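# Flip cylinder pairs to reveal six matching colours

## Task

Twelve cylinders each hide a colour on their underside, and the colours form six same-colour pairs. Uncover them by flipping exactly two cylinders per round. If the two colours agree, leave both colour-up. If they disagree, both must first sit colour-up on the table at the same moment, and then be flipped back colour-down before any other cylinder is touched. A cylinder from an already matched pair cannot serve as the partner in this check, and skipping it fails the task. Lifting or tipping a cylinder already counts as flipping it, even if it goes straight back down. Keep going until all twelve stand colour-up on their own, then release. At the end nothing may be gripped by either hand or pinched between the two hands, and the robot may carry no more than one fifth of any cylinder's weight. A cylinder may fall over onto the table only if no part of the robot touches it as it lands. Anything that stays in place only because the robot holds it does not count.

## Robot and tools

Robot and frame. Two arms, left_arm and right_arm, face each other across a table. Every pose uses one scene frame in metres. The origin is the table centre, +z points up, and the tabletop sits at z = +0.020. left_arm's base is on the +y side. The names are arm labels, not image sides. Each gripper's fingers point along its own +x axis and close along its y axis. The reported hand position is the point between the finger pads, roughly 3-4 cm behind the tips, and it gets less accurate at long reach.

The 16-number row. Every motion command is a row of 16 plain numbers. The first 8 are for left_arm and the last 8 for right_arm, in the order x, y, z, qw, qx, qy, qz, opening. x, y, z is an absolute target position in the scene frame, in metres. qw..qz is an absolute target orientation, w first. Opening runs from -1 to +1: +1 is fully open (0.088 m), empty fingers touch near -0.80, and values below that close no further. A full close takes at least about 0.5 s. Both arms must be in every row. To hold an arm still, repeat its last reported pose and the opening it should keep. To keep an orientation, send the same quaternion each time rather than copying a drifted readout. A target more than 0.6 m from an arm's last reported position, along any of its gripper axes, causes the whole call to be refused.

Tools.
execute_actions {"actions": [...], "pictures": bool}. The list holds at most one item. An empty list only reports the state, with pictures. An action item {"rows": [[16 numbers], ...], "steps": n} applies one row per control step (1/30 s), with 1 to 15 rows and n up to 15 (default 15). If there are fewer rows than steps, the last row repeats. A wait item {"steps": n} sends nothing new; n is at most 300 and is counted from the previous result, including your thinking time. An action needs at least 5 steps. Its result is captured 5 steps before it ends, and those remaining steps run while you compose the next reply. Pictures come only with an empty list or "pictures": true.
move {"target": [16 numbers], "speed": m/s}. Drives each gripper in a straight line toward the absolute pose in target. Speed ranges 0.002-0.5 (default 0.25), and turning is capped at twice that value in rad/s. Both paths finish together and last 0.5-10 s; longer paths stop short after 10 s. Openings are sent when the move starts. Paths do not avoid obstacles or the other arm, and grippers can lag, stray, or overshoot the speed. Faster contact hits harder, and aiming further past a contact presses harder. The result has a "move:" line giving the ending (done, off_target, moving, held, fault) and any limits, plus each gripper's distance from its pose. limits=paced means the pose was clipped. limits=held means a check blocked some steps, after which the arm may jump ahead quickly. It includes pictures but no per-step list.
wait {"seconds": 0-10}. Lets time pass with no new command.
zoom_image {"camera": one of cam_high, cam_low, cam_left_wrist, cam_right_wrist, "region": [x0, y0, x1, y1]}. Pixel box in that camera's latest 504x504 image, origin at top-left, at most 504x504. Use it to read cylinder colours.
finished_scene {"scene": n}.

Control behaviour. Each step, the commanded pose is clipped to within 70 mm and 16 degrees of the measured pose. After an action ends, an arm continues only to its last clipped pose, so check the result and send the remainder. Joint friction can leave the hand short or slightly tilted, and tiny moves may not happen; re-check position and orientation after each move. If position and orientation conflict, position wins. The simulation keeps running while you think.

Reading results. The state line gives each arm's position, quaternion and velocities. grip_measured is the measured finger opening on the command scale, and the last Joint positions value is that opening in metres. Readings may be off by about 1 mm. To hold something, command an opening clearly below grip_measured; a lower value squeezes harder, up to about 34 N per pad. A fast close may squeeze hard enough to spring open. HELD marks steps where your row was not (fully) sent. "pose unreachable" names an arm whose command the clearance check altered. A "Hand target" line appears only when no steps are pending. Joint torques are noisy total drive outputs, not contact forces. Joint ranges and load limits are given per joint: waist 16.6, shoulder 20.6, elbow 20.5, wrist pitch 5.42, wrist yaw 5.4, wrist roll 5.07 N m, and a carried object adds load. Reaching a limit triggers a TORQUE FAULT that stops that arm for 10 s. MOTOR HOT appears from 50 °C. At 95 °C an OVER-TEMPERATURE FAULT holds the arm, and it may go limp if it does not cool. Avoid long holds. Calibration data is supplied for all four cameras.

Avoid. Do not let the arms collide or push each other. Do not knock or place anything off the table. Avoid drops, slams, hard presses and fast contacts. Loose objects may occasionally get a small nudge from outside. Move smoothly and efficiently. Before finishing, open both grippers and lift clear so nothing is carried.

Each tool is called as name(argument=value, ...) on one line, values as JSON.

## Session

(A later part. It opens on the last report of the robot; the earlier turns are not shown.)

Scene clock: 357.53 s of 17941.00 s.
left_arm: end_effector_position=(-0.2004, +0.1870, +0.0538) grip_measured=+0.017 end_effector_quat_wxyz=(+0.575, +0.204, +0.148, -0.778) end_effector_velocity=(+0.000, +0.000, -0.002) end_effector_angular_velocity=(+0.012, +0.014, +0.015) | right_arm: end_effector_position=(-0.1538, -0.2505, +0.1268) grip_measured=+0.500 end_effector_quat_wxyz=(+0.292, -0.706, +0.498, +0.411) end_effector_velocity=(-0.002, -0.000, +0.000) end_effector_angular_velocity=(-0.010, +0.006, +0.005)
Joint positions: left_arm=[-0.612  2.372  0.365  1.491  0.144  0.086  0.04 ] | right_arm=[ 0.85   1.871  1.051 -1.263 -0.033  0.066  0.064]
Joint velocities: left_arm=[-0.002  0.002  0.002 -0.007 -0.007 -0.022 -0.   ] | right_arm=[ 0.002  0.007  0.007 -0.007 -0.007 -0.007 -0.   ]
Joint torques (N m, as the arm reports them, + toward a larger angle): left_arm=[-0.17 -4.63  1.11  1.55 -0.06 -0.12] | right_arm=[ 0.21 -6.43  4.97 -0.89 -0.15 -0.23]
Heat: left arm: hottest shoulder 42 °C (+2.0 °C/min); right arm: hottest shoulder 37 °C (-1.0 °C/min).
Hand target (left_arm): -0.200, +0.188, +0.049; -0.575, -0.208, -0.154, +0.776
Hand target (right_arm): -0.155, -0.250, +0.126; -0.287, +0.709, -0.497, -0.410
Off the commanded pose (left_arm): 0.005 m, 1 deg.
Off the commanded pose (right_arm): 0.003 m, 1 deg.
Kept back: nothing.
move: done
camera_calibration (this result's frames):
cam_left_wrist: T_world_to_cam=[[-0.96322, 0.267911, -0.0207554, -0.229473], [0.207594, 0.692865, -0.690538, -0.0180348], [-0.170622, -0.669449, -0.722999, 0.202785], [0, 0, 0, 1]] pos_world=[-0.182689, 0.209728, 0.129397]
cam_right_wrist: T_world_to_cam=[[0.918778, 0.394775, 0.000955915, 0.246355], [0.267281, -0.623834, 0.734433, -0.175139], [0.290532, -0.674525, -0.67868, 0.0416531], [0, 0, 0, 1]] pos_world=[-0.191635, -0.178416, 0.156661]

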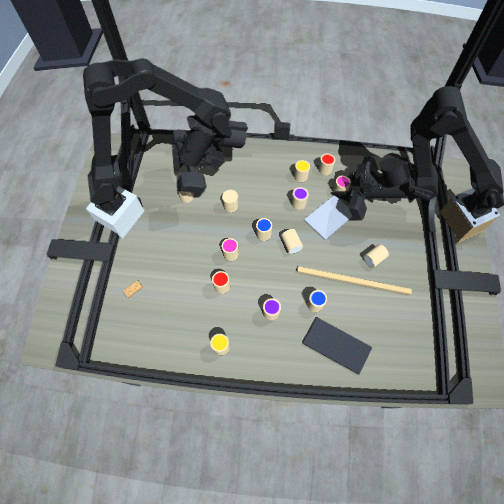

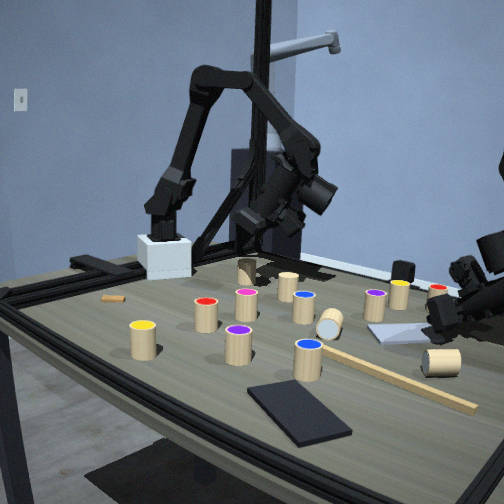

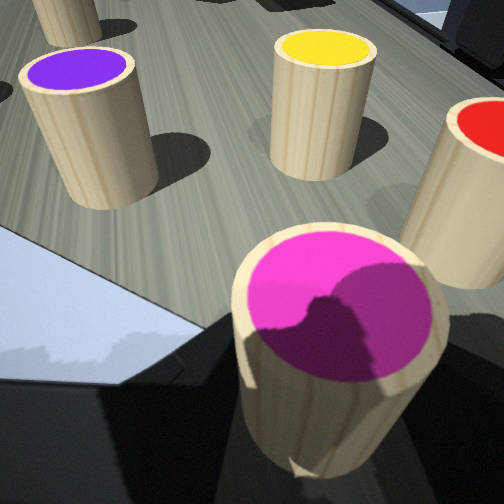

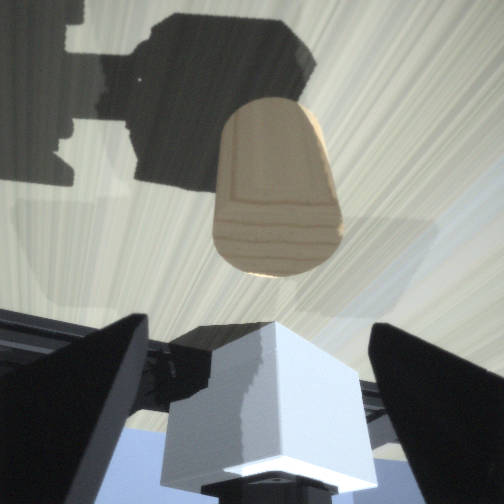

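move(target=[-0.2,0.188,0.049,0.575,0.208,0.154,-0.777,0.3,-0.150,-0.251,0.053,0.287,-0.709,0.497,0.41,0.5], speed=0.09)

move(target=[-0.2,0.2,0.14,0.575,0.208,0.154,-0.777,0.3,-0.150,-0.251,0.053,0.287,-0.709,0.497,0.41,0.5], speed=0.2)

Scene clock: 359.03 s of 17941.00 s.
left_arm: end_effector_position=(-0.2004, +0.1873, +0.0529) grip_measured=+0.300 end_effector_quat_wxyz=(+0.574, +0.205, +0.149, -0.778) end_effector_velocity=(+0.003, +0.002, -0.002) end_effector_angular_velocity=(+0.013, -0.006, +0.020) | right_arm: end_effector_position=(-0.1520, -0.2489, +0.0565) grip_measured=+0.500 end_effector_quat_wxyz=(+0.291, -0.705, +0.496, +0.415) end_effector_velocity=(+0.001, -0.002, +0.000) end_effector_angular_velocity=(-0.015, +0.004, -0.004)
Joint positions: left_arm=[-0.612  2.375  0.365  1.491  0.144  0.086  0.054] | right_arm=[ 0.842  2.054  0.963 -0.987 -0.03   0.052  0.064]
Joint velocities: left_arm=[-0.002 -0.002 -0.007 -0.007 -0.022 -0.007 -0.   ] | right_arm=[-0.007  0.002 -0.002 -0.007 -0.007 -0.007 -0.   ]
Joint torques (N m, as the arm reports them, + toward a larger angle): left_arm=[-0.17 -5.58  1.05  1.4  -0.09 -0.14] | right_arm=[-0.31 -6.73  2.1  -0.51  0.01 -0.22]
Heat: left arm: hottest shoulder 42 °C (+2.0 °C/min); right arm: hottest shoulder 37 °C (-1.0 °C/min).
Hand target (left_arm): -0.200, +0.188, +0.049; -0.575, -0.208, -0.154, +0.776
Hand target (right_arm): -0.150, -0.252, +0.053; -0.287, +0.709, -0.497, -0.410
Off the commanded pose (left_arm): 0.004 m, 1 deg.
Off the commanded pose (right_arm): 0.005 m, 1 deg.
Kept back: nothing.
move: done
camera_calibration (this result's frames):
cam_left_wrist: T_world_to_cam=[[-0.96327, 0.267779, -0.0201072, -0.229554], [0.207454, 0.694536, -0.688899, -0.0192619], [-0.170508, -0.667768, -0.724578, 0.202201], [0, 0, 0, 1]] pos_world=[-0.18265, 0.209871, 0.128625]
cam_right_wrist: T_world_to_cam=[[0.916847, 0.399223, -0.00360729, 0.245317], [0.274943, -0.624825, 0.730753, -0.121878], [0.289479, -0.67098, -0.682632, -0.00457532], [0, 0, 0, 1]] pos_world=[-0.190084, -0.177159, 0.0868244]

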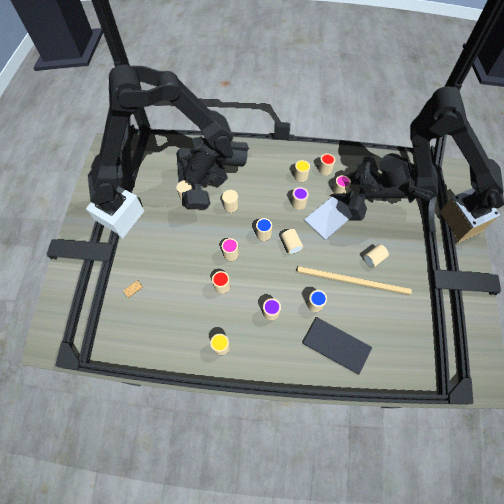

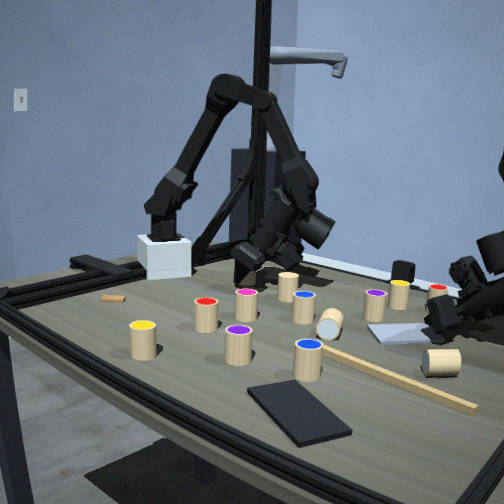

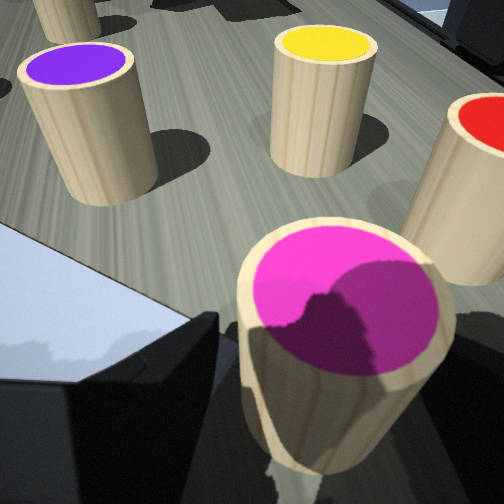

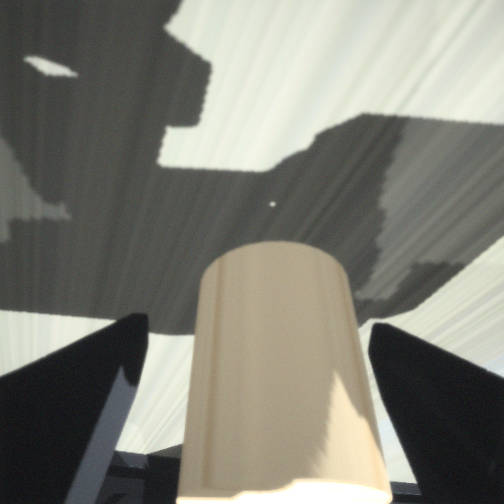

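Scene clock: 360.10 s of 17941.00 s.
left_arm: end_effector_position=(-0.1992, +0.2014, +0.1373) grip_measured=+0.300 end_effector_quat_wxyz=(+0.574, +0.210, +0.157, -0.776) end_effector_velocity=(+0.001, +0.004, -0.000) end_effector_angular_velocity=(+0.023, -0.001, +0.008) | right_arm: end_effector_position=(-0.1518, -0.2493, +0.0557) grip_measured=+0.500 end_effector_quat_wxyz=(+0.290, -0.706, +0.497, +0.414) end_effector_velocity=(+0.001, -0.002, +0.001) end_effector_angular_velocity=(-0.010, +0.006, -0.005)
Joint positions: left_arm=[-0.617  1.73   0.269  0.924  0.138  0.079  0.054] | right_arm=[ 0.841  2.058  0.963 -0.986 -0.03   0.052  0.064]
Joint velocities: left_arm=[-0.002 -0.032 -0.002 -0.051 -0.007 -0.007 -0.   ] | right_arm=[-0.007 -0.002 -0.002 -0.007 -0.007 -0.007 -0.   ]
Joint torques (N m, as the arm reports them, + toward a larger angle): left_arm=[-0.41 -6.75  3.79  1.42 -0.09  0.03] | right_arm=[-0.31 -6.71  2.48 -0.5   0.01 -0.23]
Heat: left arm: hottest shoulder 41 °C (+1.0 °C/min); right arm: hottest shoulder 37 °C (-1.0 °C/min).
Hand target (left_arm): -0.200, +0.200, +0.141; -0.575, -0.208, -0.154, +0.776
Hand target (right_arm): -0.150, -0.251, +0.053; -0.287, +0.709, -0.497, -0.410
Off the commanded pose (left_arm): 0.003 m, 0 deg.
Off the commanded pose (right_arm): 0.004 m, 1 deg.
Kept back: nothing.
move: done
camera_calibration (this result's frames):
cam_left_wrist: T_world_to_cam=[[-0.964201, 0.264781, -0.0143672, -0.230907], [0.204645, 0.708571, -0.675313, 0.0235787], [-0.16863, -0.654078, -0.737391, 0.272364], [0, 0, 0, 1]] pos_world=[-0.181538, 0.22258, 0.213444]
cam_right_wrist: T_world_to_cam=[[0.91687, 0.399168, -0.00381024, 0.24524], [0.274161, -0.62274, 0.732824, -0.121306], [0.290147, -0.672949, -0.680408, -0.00592175], [0, 0, 0, 1]] pos_world=[-0.189878, -0.177419, 0.0858014]

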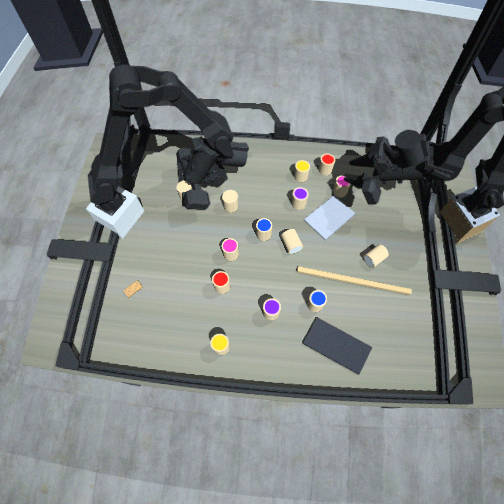

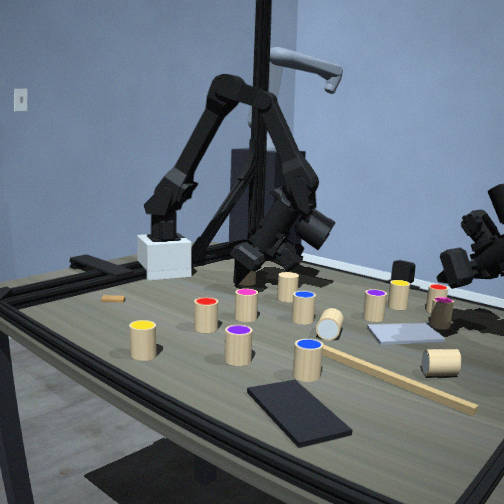

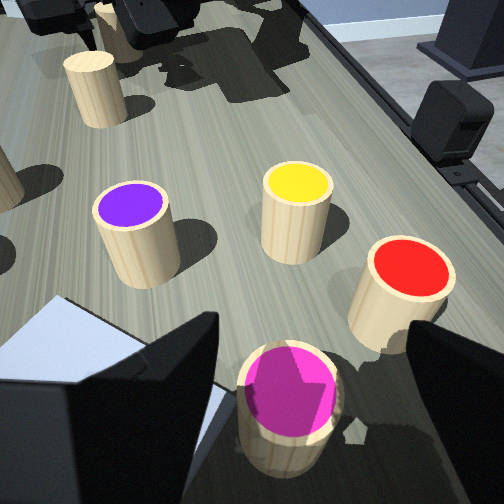

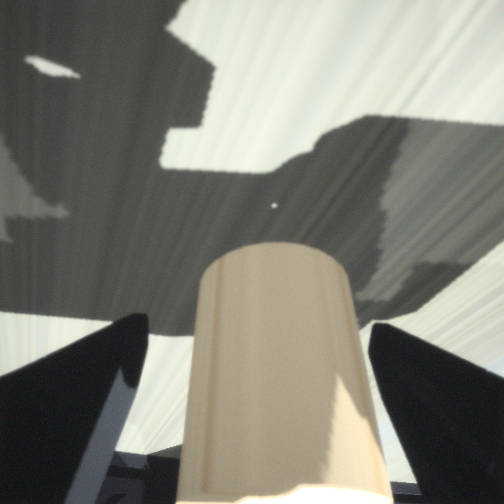

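move(target=[-0.2,0.22,0.16,0.575,0.208,0.154,-0.777,0.3,-0.149,-0.249,0.053,0.287,-0.709,0.497,0.41,-0.3], speed=0.1)

move(target=[-0.2,0.22,0.16,0.575,0.208,0.154,-0.777,0.3,-0.149,-0.249,0.125,0.287,-0.709,0.497,0.41,-0.3], speed=0.2)

move(target=[-0.2,0.22,0.16,0.575,0.208,0.154,-0.777,0.3,0.18,-0.25,0.14,0.75,-0.198,0.576,0.259,-0.3], speed=0.35)

move(target=[-0.2,0.22,0.16,0.575,0.208,0.154,-0.777,0.3,0.217,-0.247,0.075,0.914,-0.084,0.245,0.315,-0.3], speed=0.35)

move(target=[-0.2,0.22,0.16,0.575,0.208,0.154,-0.777,0.3,0.217,-0.247,0.045,0.914,-0.084,0.245,0.315,-0.3], speed=0.07)

move(target=[-0.2,0.22,0.16,0.575,0.208,0.154,-0.777,0.3,0.217,-0.247,0.045,0.914,-0.084,0.245,0.315,0.5])

move(target=[-0.2,0.22,0.16,0.575,0.208,0.154,-0.777,0.3,0.222,-0.242,0.125,0.75,-0.198,0.576,0.259,0.5], speed=0.35)

move(target=[-0.2,0.22,0.16,0.575,0.208,0.154,-0.777,0.3,0.229,-0.237,0.108,0.473,-0.282,0.819,0.163,0.5], speed=0.35)

Scene clock: 361.90 s of 17941.00 s.
left_arm: end_effector_position=(-0.2002, +0.2163, +0.1618) grip_measured=+0.300 end_effector_quat_wxyz=(+0.575, +0.206, +0.151, -0.777) end_effector_velocity=(-0.001, +0.002, +0.003) end_effector_angular_velocity=(-0.001, +0.003, +0.003) | right_arm: end_effector_position=(-0.1504, -0.2493, +0.0554) grip_measured=+0.021 end_effector_quat_wxyz=(+0.289, -0.706, +0.498, +0.413) end_effector_velocity=(+0.000, -0.003, +0.000) end_effector_angular_velocity=(-0.015, +0.005, +0.000)
Joint positions: left_arm=[-0.632  1.516  0.23   0.766  0.125  0.074  0.054] | right_arm=[ 0.836  2.06   0.963 -0.988 -0.029  0.046  0.04 ]
Joint velocities: left_arm=[-0.007 -0.027 -0.002 -0.022 -0.007 -0.007  0.   ] | right_arm=[-0.002  0.002 -0.002 -0.007 -0.007 -0.007 -0.   ]
Joint torques (N m, as the arm reports them, + toward a larger angle): left_arm=[-0.08 -5.24  3.21  1.48 -0.11 -0.07] | right_arm=[-0.38 -6.5   3.37 -0.59  0.08 -0.21]
Heat: left arm: hottest shoulder 41 °C (+1.0 °C/min); right arm: hottest shoulder 37 °C (-1.0 °C/min).
Hand target (left_arm): -0.200, +0.220, +0.160; -0.575, -0.208, -0.154, +0.777
Hand target (right_arm): -0.149, -0.249, +0.053; -0.287, +0.709, -0.497, -0.410
Off the commanded pose (left_arm): 0.004 m, 0 deg.
Off the commanded pose (right_arm): 0.003 m, 0 deg.
Kept back: nothing.
move: done
camera_calibration (this result's frames):
cam_left_wrist: T_world_to_cam=[[-0.963781, 0.266049, -0.0185449, -0.234895], [0.205793, 0.697667, -0.686228, 0.0341027], [-0.169632, -0.66519, -0.72715, 0.300495], [0, 0, 0, 1]] pos_world=[-0.182432, 0.238588, 0.237551]
cam_right_wrist: T_world_to_cam=[[0.91692, 0.399033, -0.00546086, 0.244058], [0.274126, -0.61984, 0.735291, -0.120959], [0.29002, -0.675701, -0.677729, -0.0073997], [0, 0, 0, 1]] pos_world=[-0.188478, -0.177362, 0.0852579]

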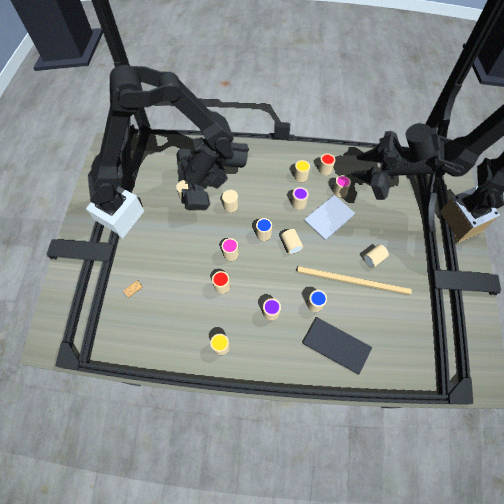

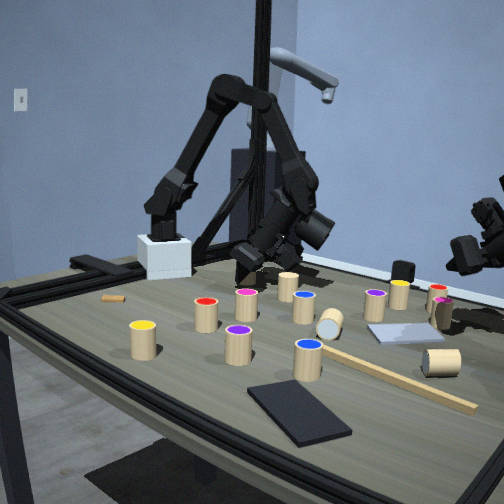

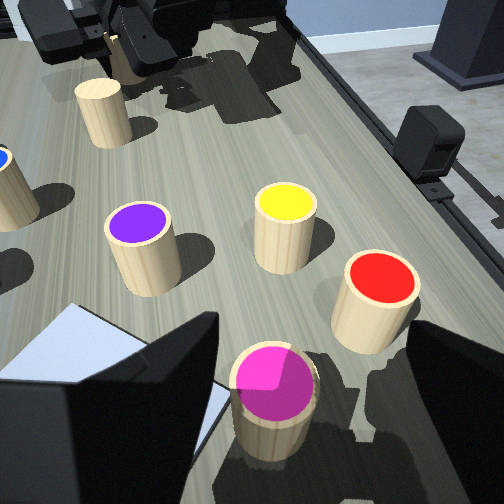

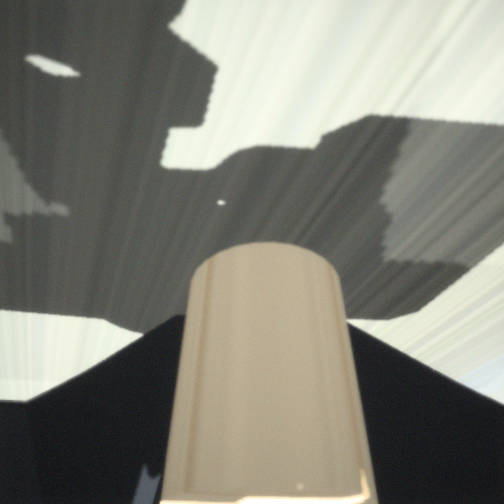

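Scene clock: 362.83 s of 17941.00 s.
left_arm: end_effector_position=(-0.2001, +0.2166, +0.1616) grip_measured=+0.300 end_effector_quat_wxyz=(+0.575, +0.206, +0.151, -0.777) end_effector_velocity=(+0.000, -0.000, +0.001) end_effector_angular_velocity=(-0.006, +0.004, +0.008) | right_arm: end_effector_position=(-0.1492, -0.2512, +0.1214) grip_measured=+0.021 end_effector_quat_wxyz=(+0.284, -0.711, +0.500, +0.404) end_effector_velocity=(+0.001, +0.002, +0.003) end_effector_angular_velocity=(+0.010, -0.006, -0.005)
Joint positions: left_arm=[-0.632  1.516  0.229  0.765  0.125  0.074  0.054] | right_arm=[ 0.835  1.895  1.046 -1.258 -0.027  0.046  0.04 ]
Joint velocities: left_arm=[-0.002 -0.002 -0.002  0.007 -0.007 -0.007 -0.   ] | right_arm=[-0.002 -0.007  0.007 -0.007  0.007  0.007  0.   ]
Joint torques (N m, as the arm reports them, + toward a larger angle): left_arm=[ 0.01 -5.41  3.51  1.45 -0.08 -0.12] | right_arm=[-0.31 -9.2   4.85 -0.98  0.02 -0.21]
Heat: left arm: hottest shoulder 41 °C (+0.0 °C/min); right arm: hottest shoulder 37 °C (-2.0 °C/min).
Hand target (left_arm): -0.200, +0.220, +0.160; -0.575, -0.208, -0.154, +0.776
Hand target (right_arm): -0.149, -0.248, +0.125; -0.287, +0.709, -0.497, -0.410
Off the commanded pose (left_arm): 0.004 m, 0 deg.
Off the commanded pose (right_arm): 0.004 m, 1 deg.
Kept back: nothing.
move: done
camera_calibration (this result's frames):
cam_left_wrist: T_world_to_cam=[[-0.963779, 0.266063, -0.018456, -0.234947], [0.205873, 0.698185, -0.685678, 0.0335904], [-0.169548, -0.664642, -0.727671, 0.300516], [0, 0, 0, 1]] pos_world=[-0.1824, 0.238794, 0.237373]
cam_right_wrist: T_world_to_cam=[[0.916661, 0.399648, -0.00372645, 0.243927], [0.267074, -0.605591, 0.749621, -0.170131], [0.297328, -0.688143, -0.661857, 0.0317588], [0, 0, 0, 1]] pos_world=[-0.187604, -0.17866, 0.149462]

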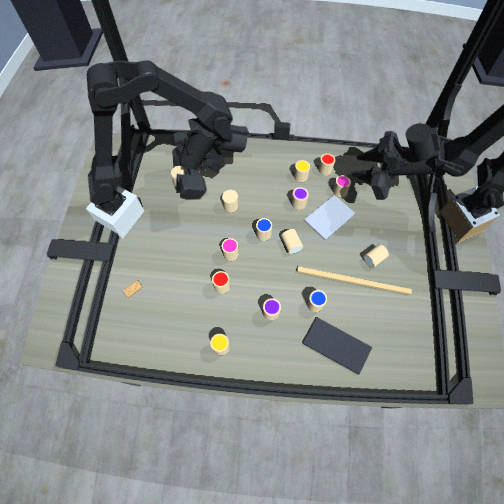

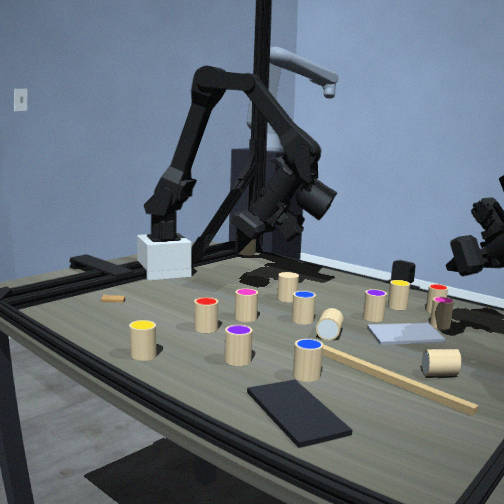

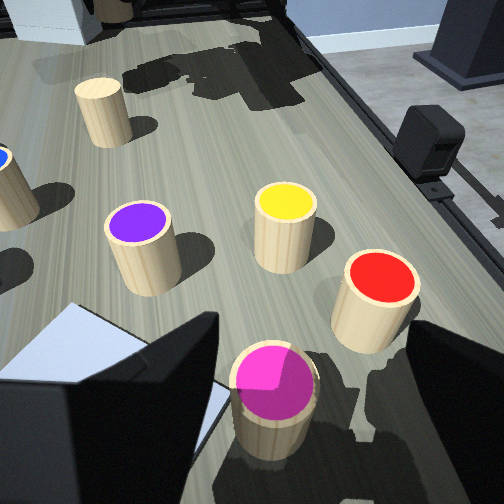

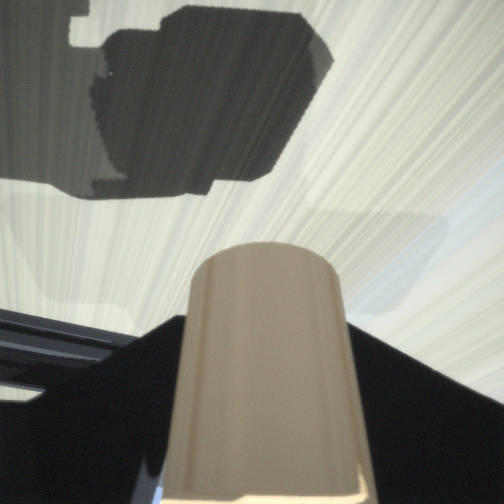

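Scene clock: 365.47 s of 17941.00 s.
left_arm: end_effector_position=(-0.2001, +0.2167, +0.1616) grip_measured=+0.300 end_effector_quat_wxyz=(+0.575, +0.206, +0.151, -0.777) end_effector_velocity=(-0.001, +0.003, -0.001) end_effector_angular_velocity=(+0.006, -0.004, -0.012) | right_arm: end_effector_position=(+0.1739, -0.2509, +0.1383) grip_measured=+0.021 end_effector_quat_wxyz=(+0.746, -0.201, +0.579, +0.261) end_effector_velocity=(+0.001, +0.002, +0.002) end_effector_angular_velocity=(+0.023, +0.002, +0.005)
Joint positions: left_arm=[-0.632  1.516  0.229  0.765  0.125  0.074  0.054] | right_arm=[-0.492  1.591  0.868 -0.596 -0.009 -0.027  0.04 ]
Joint velocities: left_arm=[-0.002 -0.007 -0.007 -0.007  0.007  0.007 -0.   ] | right_arm=[-0.007 -0.002  0.002  0.007 -0.022 -0.007  0.   ]
Joint torques (N m, as the arm reports them, + toward a larger angle): left_arm=[-0.13 -5.5   3.44  1.45 -0.11 -0.07] | right_arm=[-0.34 -6.04  7.17  0.66 -0.15  0.19]
Heat: left arm: hottest shoulder 41 °C (+0.0 °C/min); right arm: hottest shoulder 37 °C (-1.0 °C/min).
Hand target (left_arm): -0.200, +0.220, +0.160; -0.575, -0.208, -0.154, +0.777
Hand target (right_arm): +0.177, -0.249, +0.139; +0.748, -0.197, +0.579, +0.259
Off the commanded pose (left_arm): 0.004 m, 0 deg.
Off the commanded pose (right_arm): 0.006 m, 1 deg.
Kept back: nothing.
move: done
camera_calibration (this result's frames):
cam_left_wrist: T_world_to_cam=[[-0.963779, 0.266063, -0.018456, -0.234959], [0.205873, 0.698185, -0.685678, 0.0335141], [-0.169548, -0.664642, -0.727671, 0.300581], [0, 0, 0, 1]] pos_world=[-0.182385, 0.238893, 0.237367]
cam_right_wrist: T_world_to_cam=[[0.659012, -0.750967, 0.0418393, -0.3025], [-0.751913, -0.656456, 0.0607693, -0.00924917], [-0.0181701, -0.0715072, -0.997275, 0.203012], [0, 0, 0, 1]] pos_world=[0.196085, -0.218722, 0.215677]

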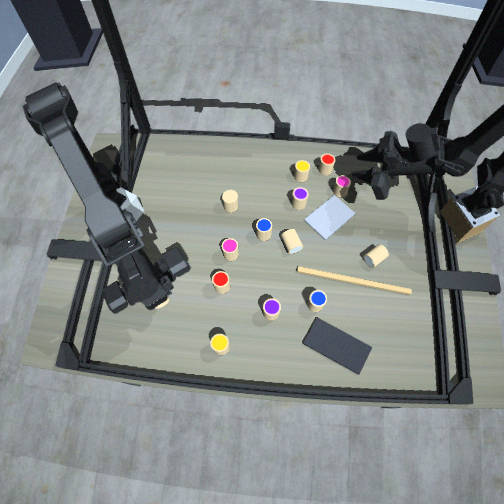

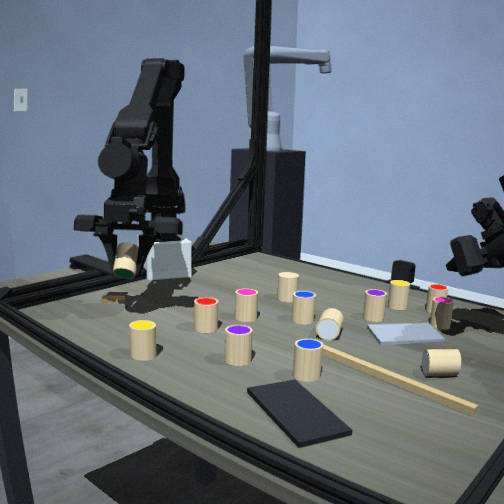

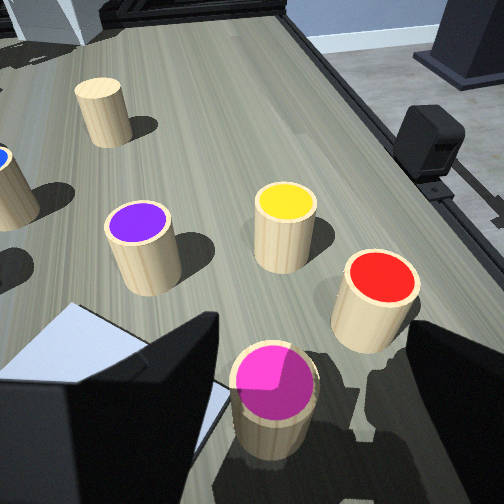

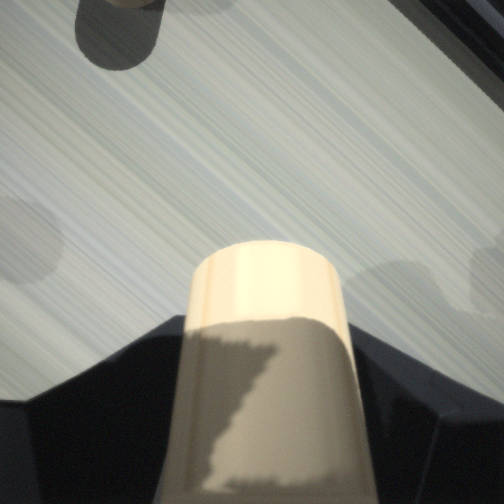

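Scene clock: 367.30 s of 17941.00 s.
left_arm: end_effector_position=(-0.2000, +0.2166, +0.1616) grip_measured=+0.300 end_effector_quat_wxyz=(+0.575, +0.206, +0.151, -0.777) end_effector_velocity=(+0.004, +0.000, -0.002) end_effector_angular_velocity=(+0.011, +0.006, +0.032) | right_arm: end_effector_position=(+0.2179, -0.2455, +0.0787) grip_measured=+0.021 end_effector_quat_wxyz=(+0.915, -0.085, +0.241, +0.312) end_effector_velocity=(+0.001, -0.002, +0.001) end_effector_angular_velocity=(+0.003, -0.025, -0.005)
Joint positions: left_arm=[-0.632  1.516  0.229  0.765  0.125  0.074  0.054] | right_arm=[-0.598  2.04   0.283  1.237 -0.104 -0.064  0.04 ]
Joint velocities: left_arm=[ 0.002 -0.002 -0.002 -0.007 -0.022 -0.022  0.   ] | right_arm=[-0.002  0.022 -0.007  0.051  0.007 -0.007  0.   ]
Joint torques (N m, as the arm reports them, + toward a larger angle): left_arm=[-0.33 -5.68  3.27  1.5  -0.08 -0.02] | right_arm=[-0.33 -5.77  1.25  1.57 -0.17 -0.01]
Heat: left arm: hottest shoulder 40 °C (+0.0 °C/min); right arm: hottest shoulder 37 °C (-1.0 °C/min).
Hand target (left_arm): -0.200, +0.220, +0.160; -0.575, -0.208, -0.154, +0.776
Hand target (right_arm): +0.216, -0.247, +0.076; +0.914, -0.085, +0.245, +0.312
Off the commanded pose (left_arm): 0.004 m, 0 deg.
Off the commanded pose (right_arm): 0.004 m, 1 deg.
Kept back: nothing.
move: done
camera_calibration (this result's frames):
cam_left_wrist: T_world_to_cam=[[-0.963863, 0.265743, -0.0186448, -0.234819], [0.205771, 0.698233, -0.68566, 0.0334767], [-0.169191, -0.664719, -0.727683, 0.300668], [0, 0, 0, 1]] pos_world=[-0.182351, 0.238886, 0.237366]
cam_right_wrist: T_world_to_cam=[[0.612691, -0.787218, 0.0699823, -0.32599], [-0.552134, -0.489712, -0.674782, 0.0862732], [0.565472, 0.374793, -0.734691, 0.10648], [0, 0, 0, 1]] pos_world=[0.187154, -0.254284, 0.159259]

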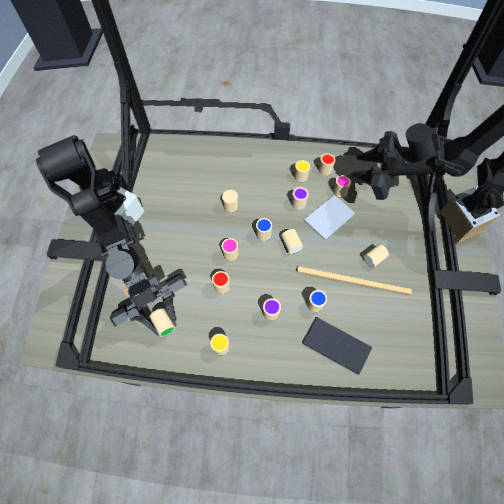

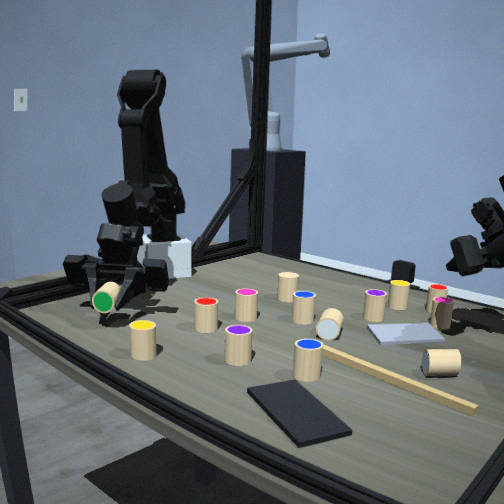

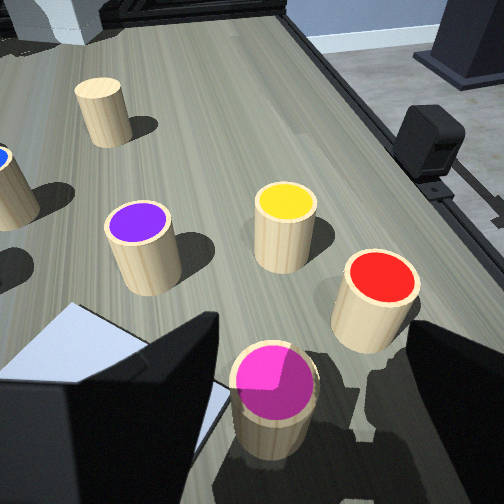

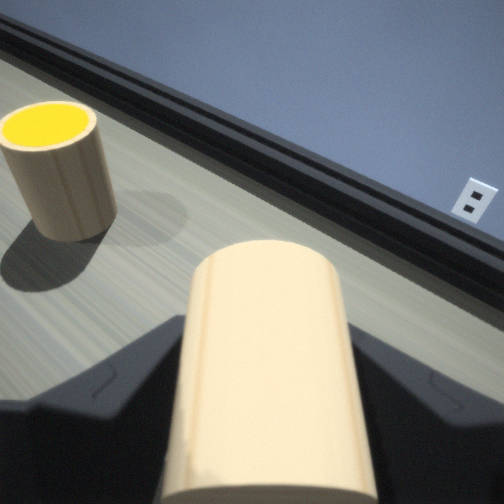

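Scene clock: 368.13 s of 17941.00 s.
left_arm: end_effector_position=(-0.2000, +0.2166, +0.1616) grip_measured=+0.300 end_effector_quat_wxyz=(+0.575, +0.206, +0.151, -0.777) end_effector_velocity=(+0.002, -0.001, +0.000) end_effector_angular_velocity=(+0.004, +0.002, +0.012) | right_arm: end_effector_position=(+0.2160, -0.2469, +0.0473) grip_measured=+0.021 end_effector_quat_wxyz=(+0.913, -0.083, +0.245, +0.314) end_effector_velocity=(+0.003, -0.000, -0.001) end_effector_angular_velocity=(+0.000, -0.021, -0.005)
Joint positions: left_arm=[-0.632  1.516  0.229  0.765  0.125  0.074  0.054] | right_arm=[-0.604  2.263  0.305  1.43  -0.115 -0.064  0.04 ]
Joint velocities: left_arm=[ 0.002 -0.002  0.002 -0.007 -0.007 -0.007  0.   ] | right_arm=[-0.002  0.027  0.007  0.037  0.007 -0.007 -0.   ]
Joint torques (N m, as the arm reports them, + toward a larger angle): left_arm=[-0.39 -5.31  3.52  1.43 -0.08 -0.09] | right_arm=[-0.34 -6.14  1.24  1.56 -0.18 -0.11]
Heat: left arm: hottest shoulder 40 °C (+0.0 °C/min); right arm: hottest shoulder 36 °C (-2.0 °C/min).
Hand target (left_arm): -0.200, +0.220, +0.160; -0.575, -0.208, -0.154, +0.776
Hand target (right_arm): +0.217, -0.247, +0.045; +0.913, -0.084, +0.245, +0.315
Off the commanded pose (left_arm): 0.004 m, 0 deg.
Off the commanded pose (right_arm): 0.002 m, 0 deg.
Kept back: nothing.
move: done
camera_calibration (this result's frames):
cam_left_wrist: T_world_to_cam=[[-0.963863, 0.265743, -0.0186448, -0.234819], [0.205771, 0.698233, -0.68566, 0.0334767], [-0.169191, -0.664719, -0.727683, 0.300668], [0, 0, 0, 1]] pos_world=[-0.182351, 0.238886, 0.237366]
cam_right_wrist: T_world_to_cam=[[0.616406, -0.78485, 0.0636631, -0.323631], [-0.556678, -0.491528, -0.669709, 0.0636458], [0.556914, 0.377373, -0.73989, 0.0877575], [0, 0, 0, 1]] pos_world=[0.186045, -0.255836, 0.128158]

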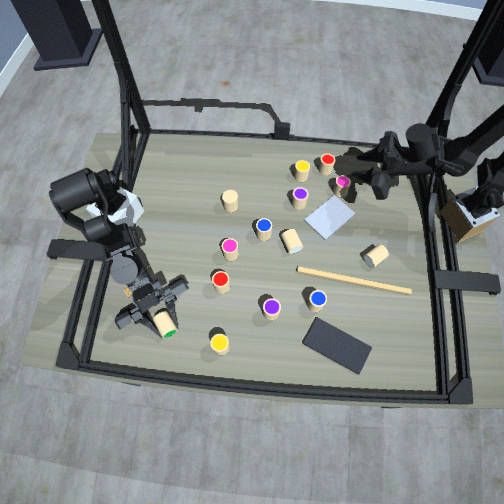

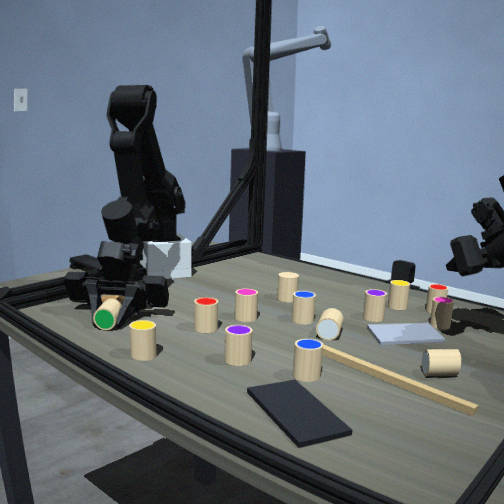

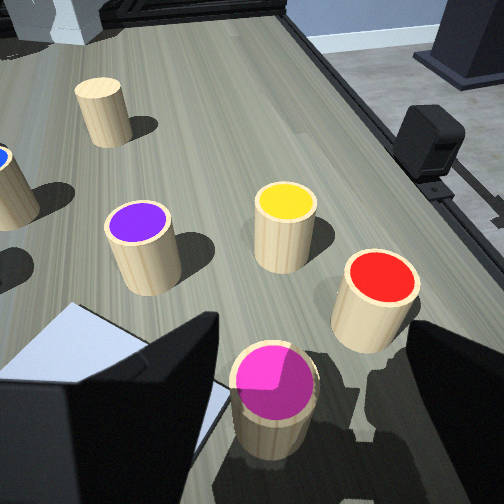

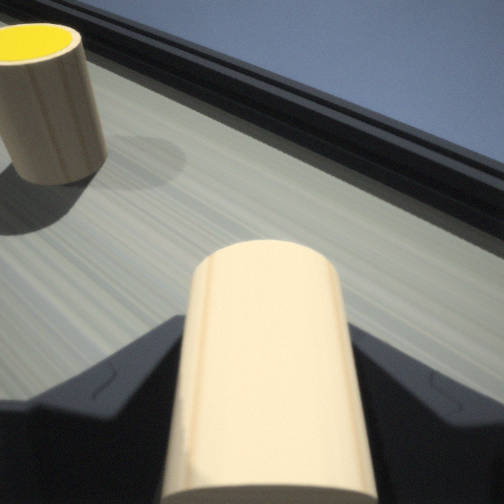

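Scene clock: 368.83 s of 17941.00 s.
left_arm: end_effector_position=(-0.2000, +0.2166, +0.1616) grip_measured=+0.300 end_effector_quat_wxyz=(+0.575, +0.206, +0.151, -0.777) end_effector_velocity=(-0.000, -0.002, +0.004) end_effector_angular_velocity=(-0.016, +0.005, +0.008) | right_arm: end_effector_position=(+0.2166, -0.2465, +0.0473) grip_measured=+0.498 end_effector_quat_wxyz=(+0.914, -0.083, +0.243, +0.315) end_effector_velocity=(-0.002, -0.001, -0.002) end_effector_angular_velocity=(-0.008, +0.008, +0.008)
Joint positions: left_arm=[-0.632  1.516  0.229  0.765  0.125  0.074  0.054] | right_arm=[-0.604  2.268  0.307  1.437 -0.115 -0.064  0.063]
Joint velocities: left_arm=[-0.002 -0.007  0.002  0.007 -0.007 -0.007 -0.001] | right_arm=[-0.002  0.002 -0.002 -0.007 -0.007 -0.007  0.001]
Joint torques (N m, as the arm reports them, + toward a larger angle): left_arm=[-0.12 -5.36  3.07  1.39 -0.07 -0.13] | right_arm=[-0.33 -5.96  1.15  1.47 -0.17 -0.11]
Heat: left arm: hottest shoulder 40 °C (+0.0 °C/min); right arm: hottest shoulder 36 °C (-2.0 °C/min).
Hand target (left_arm): -0.200, +0.220, +0.160; -0.575, -0.208, -0.154, +0.776
Hand target (right_arm): +0.217, -0.247, +0.045; +0.913, -0.084, +0.245, +0.315
Off the commanded pose (left_arm): 0.004 m, 0 deg.
Off the commanded pose (right_arm): 0.002 m, 0 deg.
Kept back: nothing.
move: done
camera_calibration (this result's frames):
cam_left_wrist: T_world_to_cam=[[-0.963863, 0.265743, -0.0186448, -0.234819], [0.205771, 0.698233, -0.68566, 0.0334767], [-0.169191, -0.664719, -0.727683, 0.300668], [0, 0, 0, 1]] pos_world=[-0.182351, 0.238886, 0.237366]
cam_right_wrist: T_world_to_cam=[[0.616462, -0.784781, 0.0639856, -0.323678], [-0.554374, -0.490304, -0.672512, 0.0641099], [0.559147, 0.379106, -0.737315, 0.0871593], [0, 0, 0, 1]] pos_world=[0.186341, -0.255626, 0.128089]

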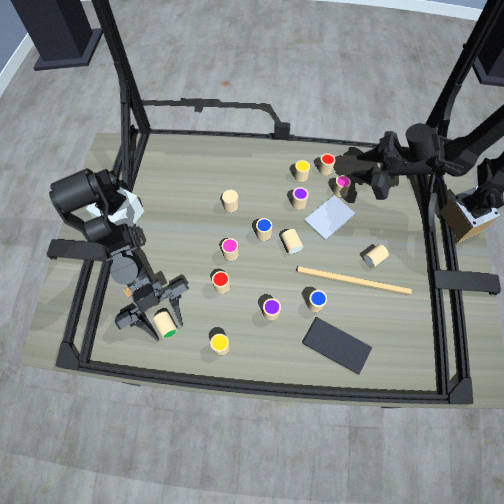

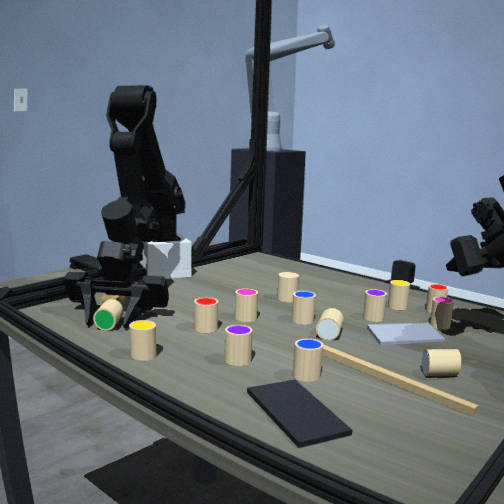

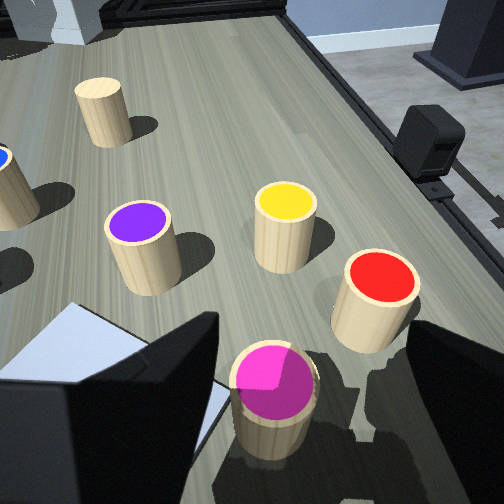

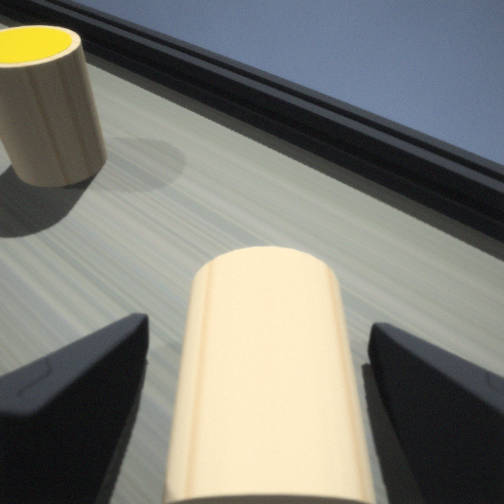

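Scene clock: 370.57 s of 17941.00 s.
left_arm: end_effector_position=(-0.2000, +0.2167, +0.1616) grip_measured=+0.300 end_effector_quat_wxyz=(+0.575, +0.206, +0.151, -0.777) end_effector_velocity=(-0.002, +0.000, +0.001) end_effector_angular_velocity=(-0.009, -0.001, -0.012) | right_arm: end_effector_position=(+0.2218, -0.2429, +0.1253) grip_measured=+0.500 end_effector_quat_wxyz=(+0.752, -0.194, +0.574, +0.261) end_effector_velocity=(-0.001, +0.003, +0.003) end_effector_angular_velocity=(+0.012, +0.016, +0.010)
Joint positions: left_arm=[-0.632  1.515  0.229  0.765  0.125  0.074  0.054] | right_arm=[-0.567  1.764  0.999 -0.538 -0.033 -0.088  0.064]
Joint velocities: left_arm=[-0.002 -0.002 -0.002  0.007  0.007  0.007 -0.   ] | right_arm=[-0.002  0.002  0.017 -0.022 -0.022 -0.007 -0.   ]
Joint torques (N m, as the arm reports them, + toward a larger angle): left_arm=[-0.1  -5.44  3.31  1.41 -0.07 -0.12] | right_arm=[ 0.29 -7.07  6.91  0.3   0.01 -0.22]
Heat: left arm: hottest shoulder 40 °C (+0.0 °C/min); right arm: hottest shoulder 36 °C (-2.0 °C/min).
Hand target (left_arm): -0.200, +0.220, +0.160; -0.575, -0.208, -0.154, +0.776
Hand target (right_arm): +0.223, -0.242, +0.124; +0.749, -0.198, +0.576, +0.262
Off the commanded pose (left_arm): 0.004 m, 0 deg.
Off the commanded pose (right_arm): 0.001 m, 1 deg.
Kept back: nothing.
move: done
camera_calibration (this result's frames):
cam_left_wrist: T_world_to_cam=[[-0.963863, 0.265743, -0.0186448, -0.23482], [0.205771, 0.698233, -0.68566, 0.0334934], [-0.169191, -0.664719, -0.727683, 0.30071], [0, 0, 0, 1]] pos_world=[-0.182349, 0.238903, 0.237409]
cam_right_wrist: T_world_to_cam=[[0.651715, -0.757609, 0.0359973, -0.326714], [-0.758414, -0.650394, 0.0423791, 0.0380192], [-0.00869439, -0.05492, -0.998453, 0.193592], [0, 0, 0, 1]] pos_world=[0.243442, -0.212162, 0.203442]

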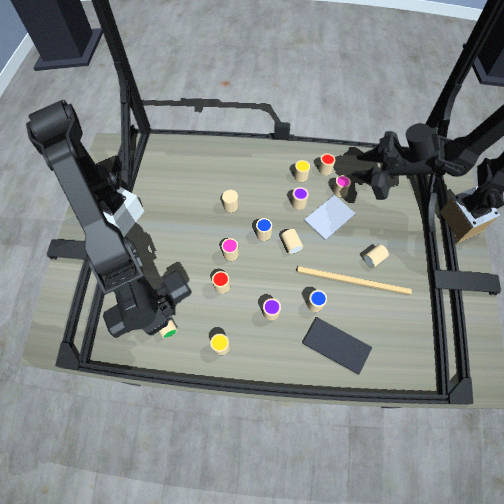

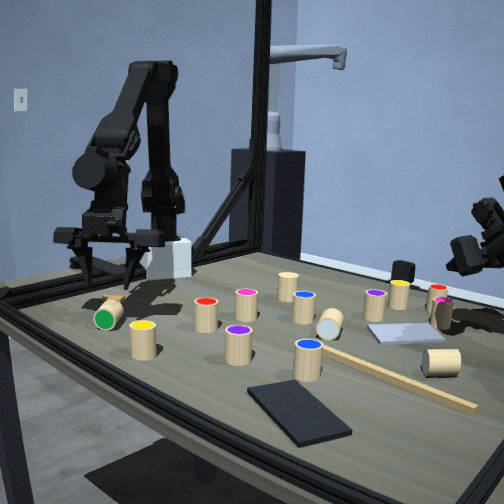

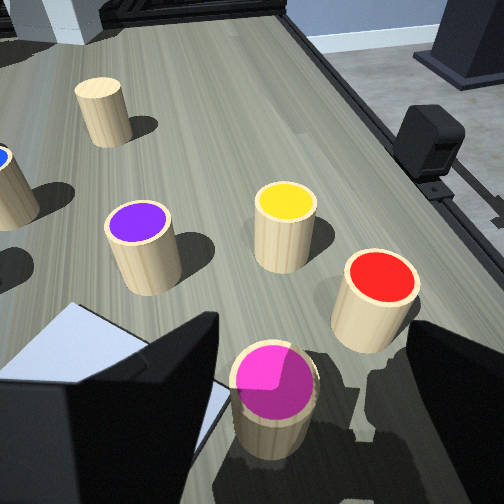

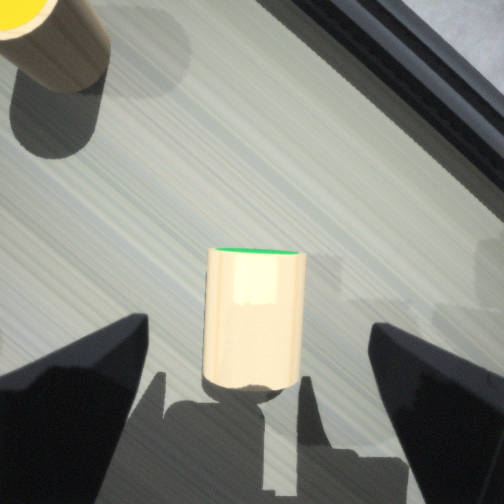

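Scene clock: 372.23 s of 17941.00 s.
left_arm: end_effector_position=(-0.2000, +0.2168, +0.1615) grip_measured=+0.300 end_effector_quat_wxyz=(+0.575, +0.206, +0.151, -0.777) end_effector_velocity=(-0.003, +0.002, -0.001) end_effector_angular_velocity=(+0.010, +0.009, -0.010) | right_arm: end_effector_position=(+0.2297, -0.2374, +0.1129) grip_measured=+0.500 end_effector_quat_wxyz=(+0.477, -0.279, +0.816, +0.170) end_effector_velocity=(-0.004, +0.002, +0.005) end_effector_angular_velocity=(+0.001, +0.039, -0.002)
Joint positions: left_arm=[-0.632  1.515  0.229  0.765  0.125  0.074  0.054] | right_arm=[-0.541  2.433  1.906 -1.552  0.026 -0.068  0.064]
Joint velocities: left_arm=[-0.007 -0.002 -0.002 -0.007  0.007 -0.007  0.   ] | right_arm=[ 0.002  0.017  0.037 -0.051 -0.022 -0.007 -0.   ]
Joint torques (N m, as the arm reports them, + toward a larger angle): left_arm=[-0.15 -5.52  3.39  1.49 -0.14 -0.09] | right_arm=[  0.28 -10.38   5.69  -0.9    0.04   0.18]
Heat: left arm: hottest shoulder 39 °C (-1.0 °C/min); right arm: hottest shoulder 37 °C (+0.0 °C/min).
Hand target (left_arm): -0.200, +0.220, +0.160; -0.575, -0.208, -0.154, +0.776
Hand target (right_arm): +0.229, -0.237, +0.109; +0.472, -0.281, +0.819, +0.166
Off the commanded pose (left_arm): 0.004 m, 0 deg.
Off the commanded pose (right_arm): 0.005 m, 1 deg.
Kept back: nothing.
move: done
camera_calibration (this result's frames):
cam_left_wrist: T_world_to_cam=[[-0.963862, 0.26575, -0.0186005, -0.234845], [0.20581, 0.698491, -0.685385, 0.0332288], [-0.169149, -0.664445, -0.727944, 0.300699], [0, 0, 0, 1]] pos_world=[-0.182334, 0.238998, 0.237298]
cam_right_wrist: T_world_to_cam=[[0.667544, -0.744463, -0.0126409, -0.322255], [-0.502579, -0.463049, 0.730069, -0.0437677], [-0.549362, -0.481, -0.683257, 0.169007], [0, 0, 0, 1]] pos_world=[0.285969, -0.178881, 0.143355]

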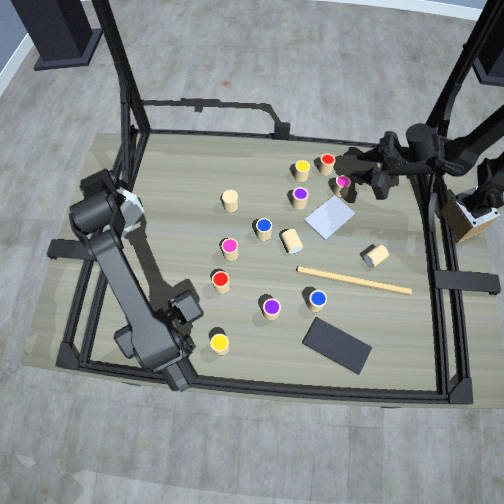

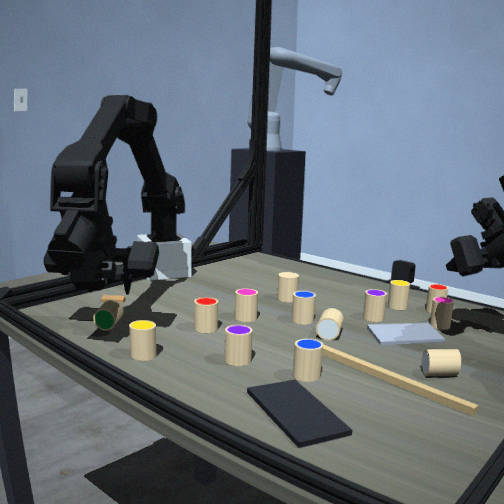

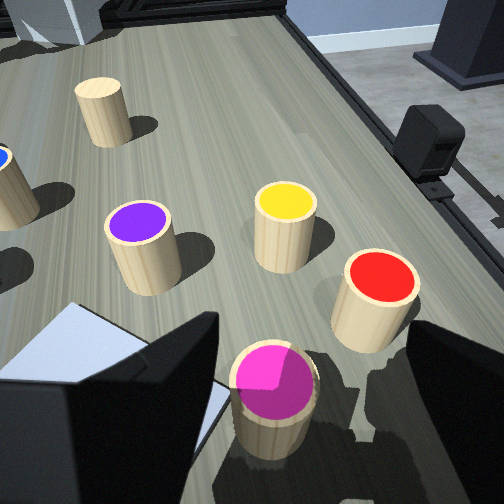

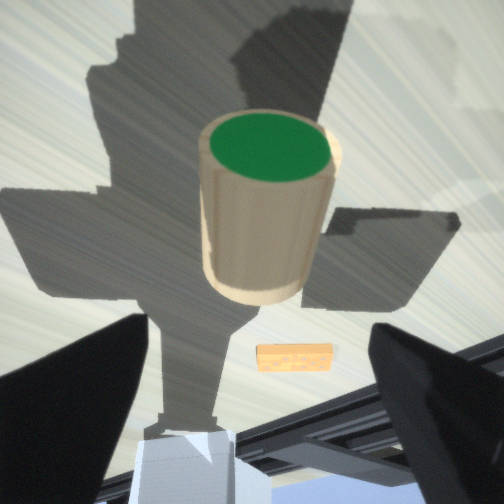

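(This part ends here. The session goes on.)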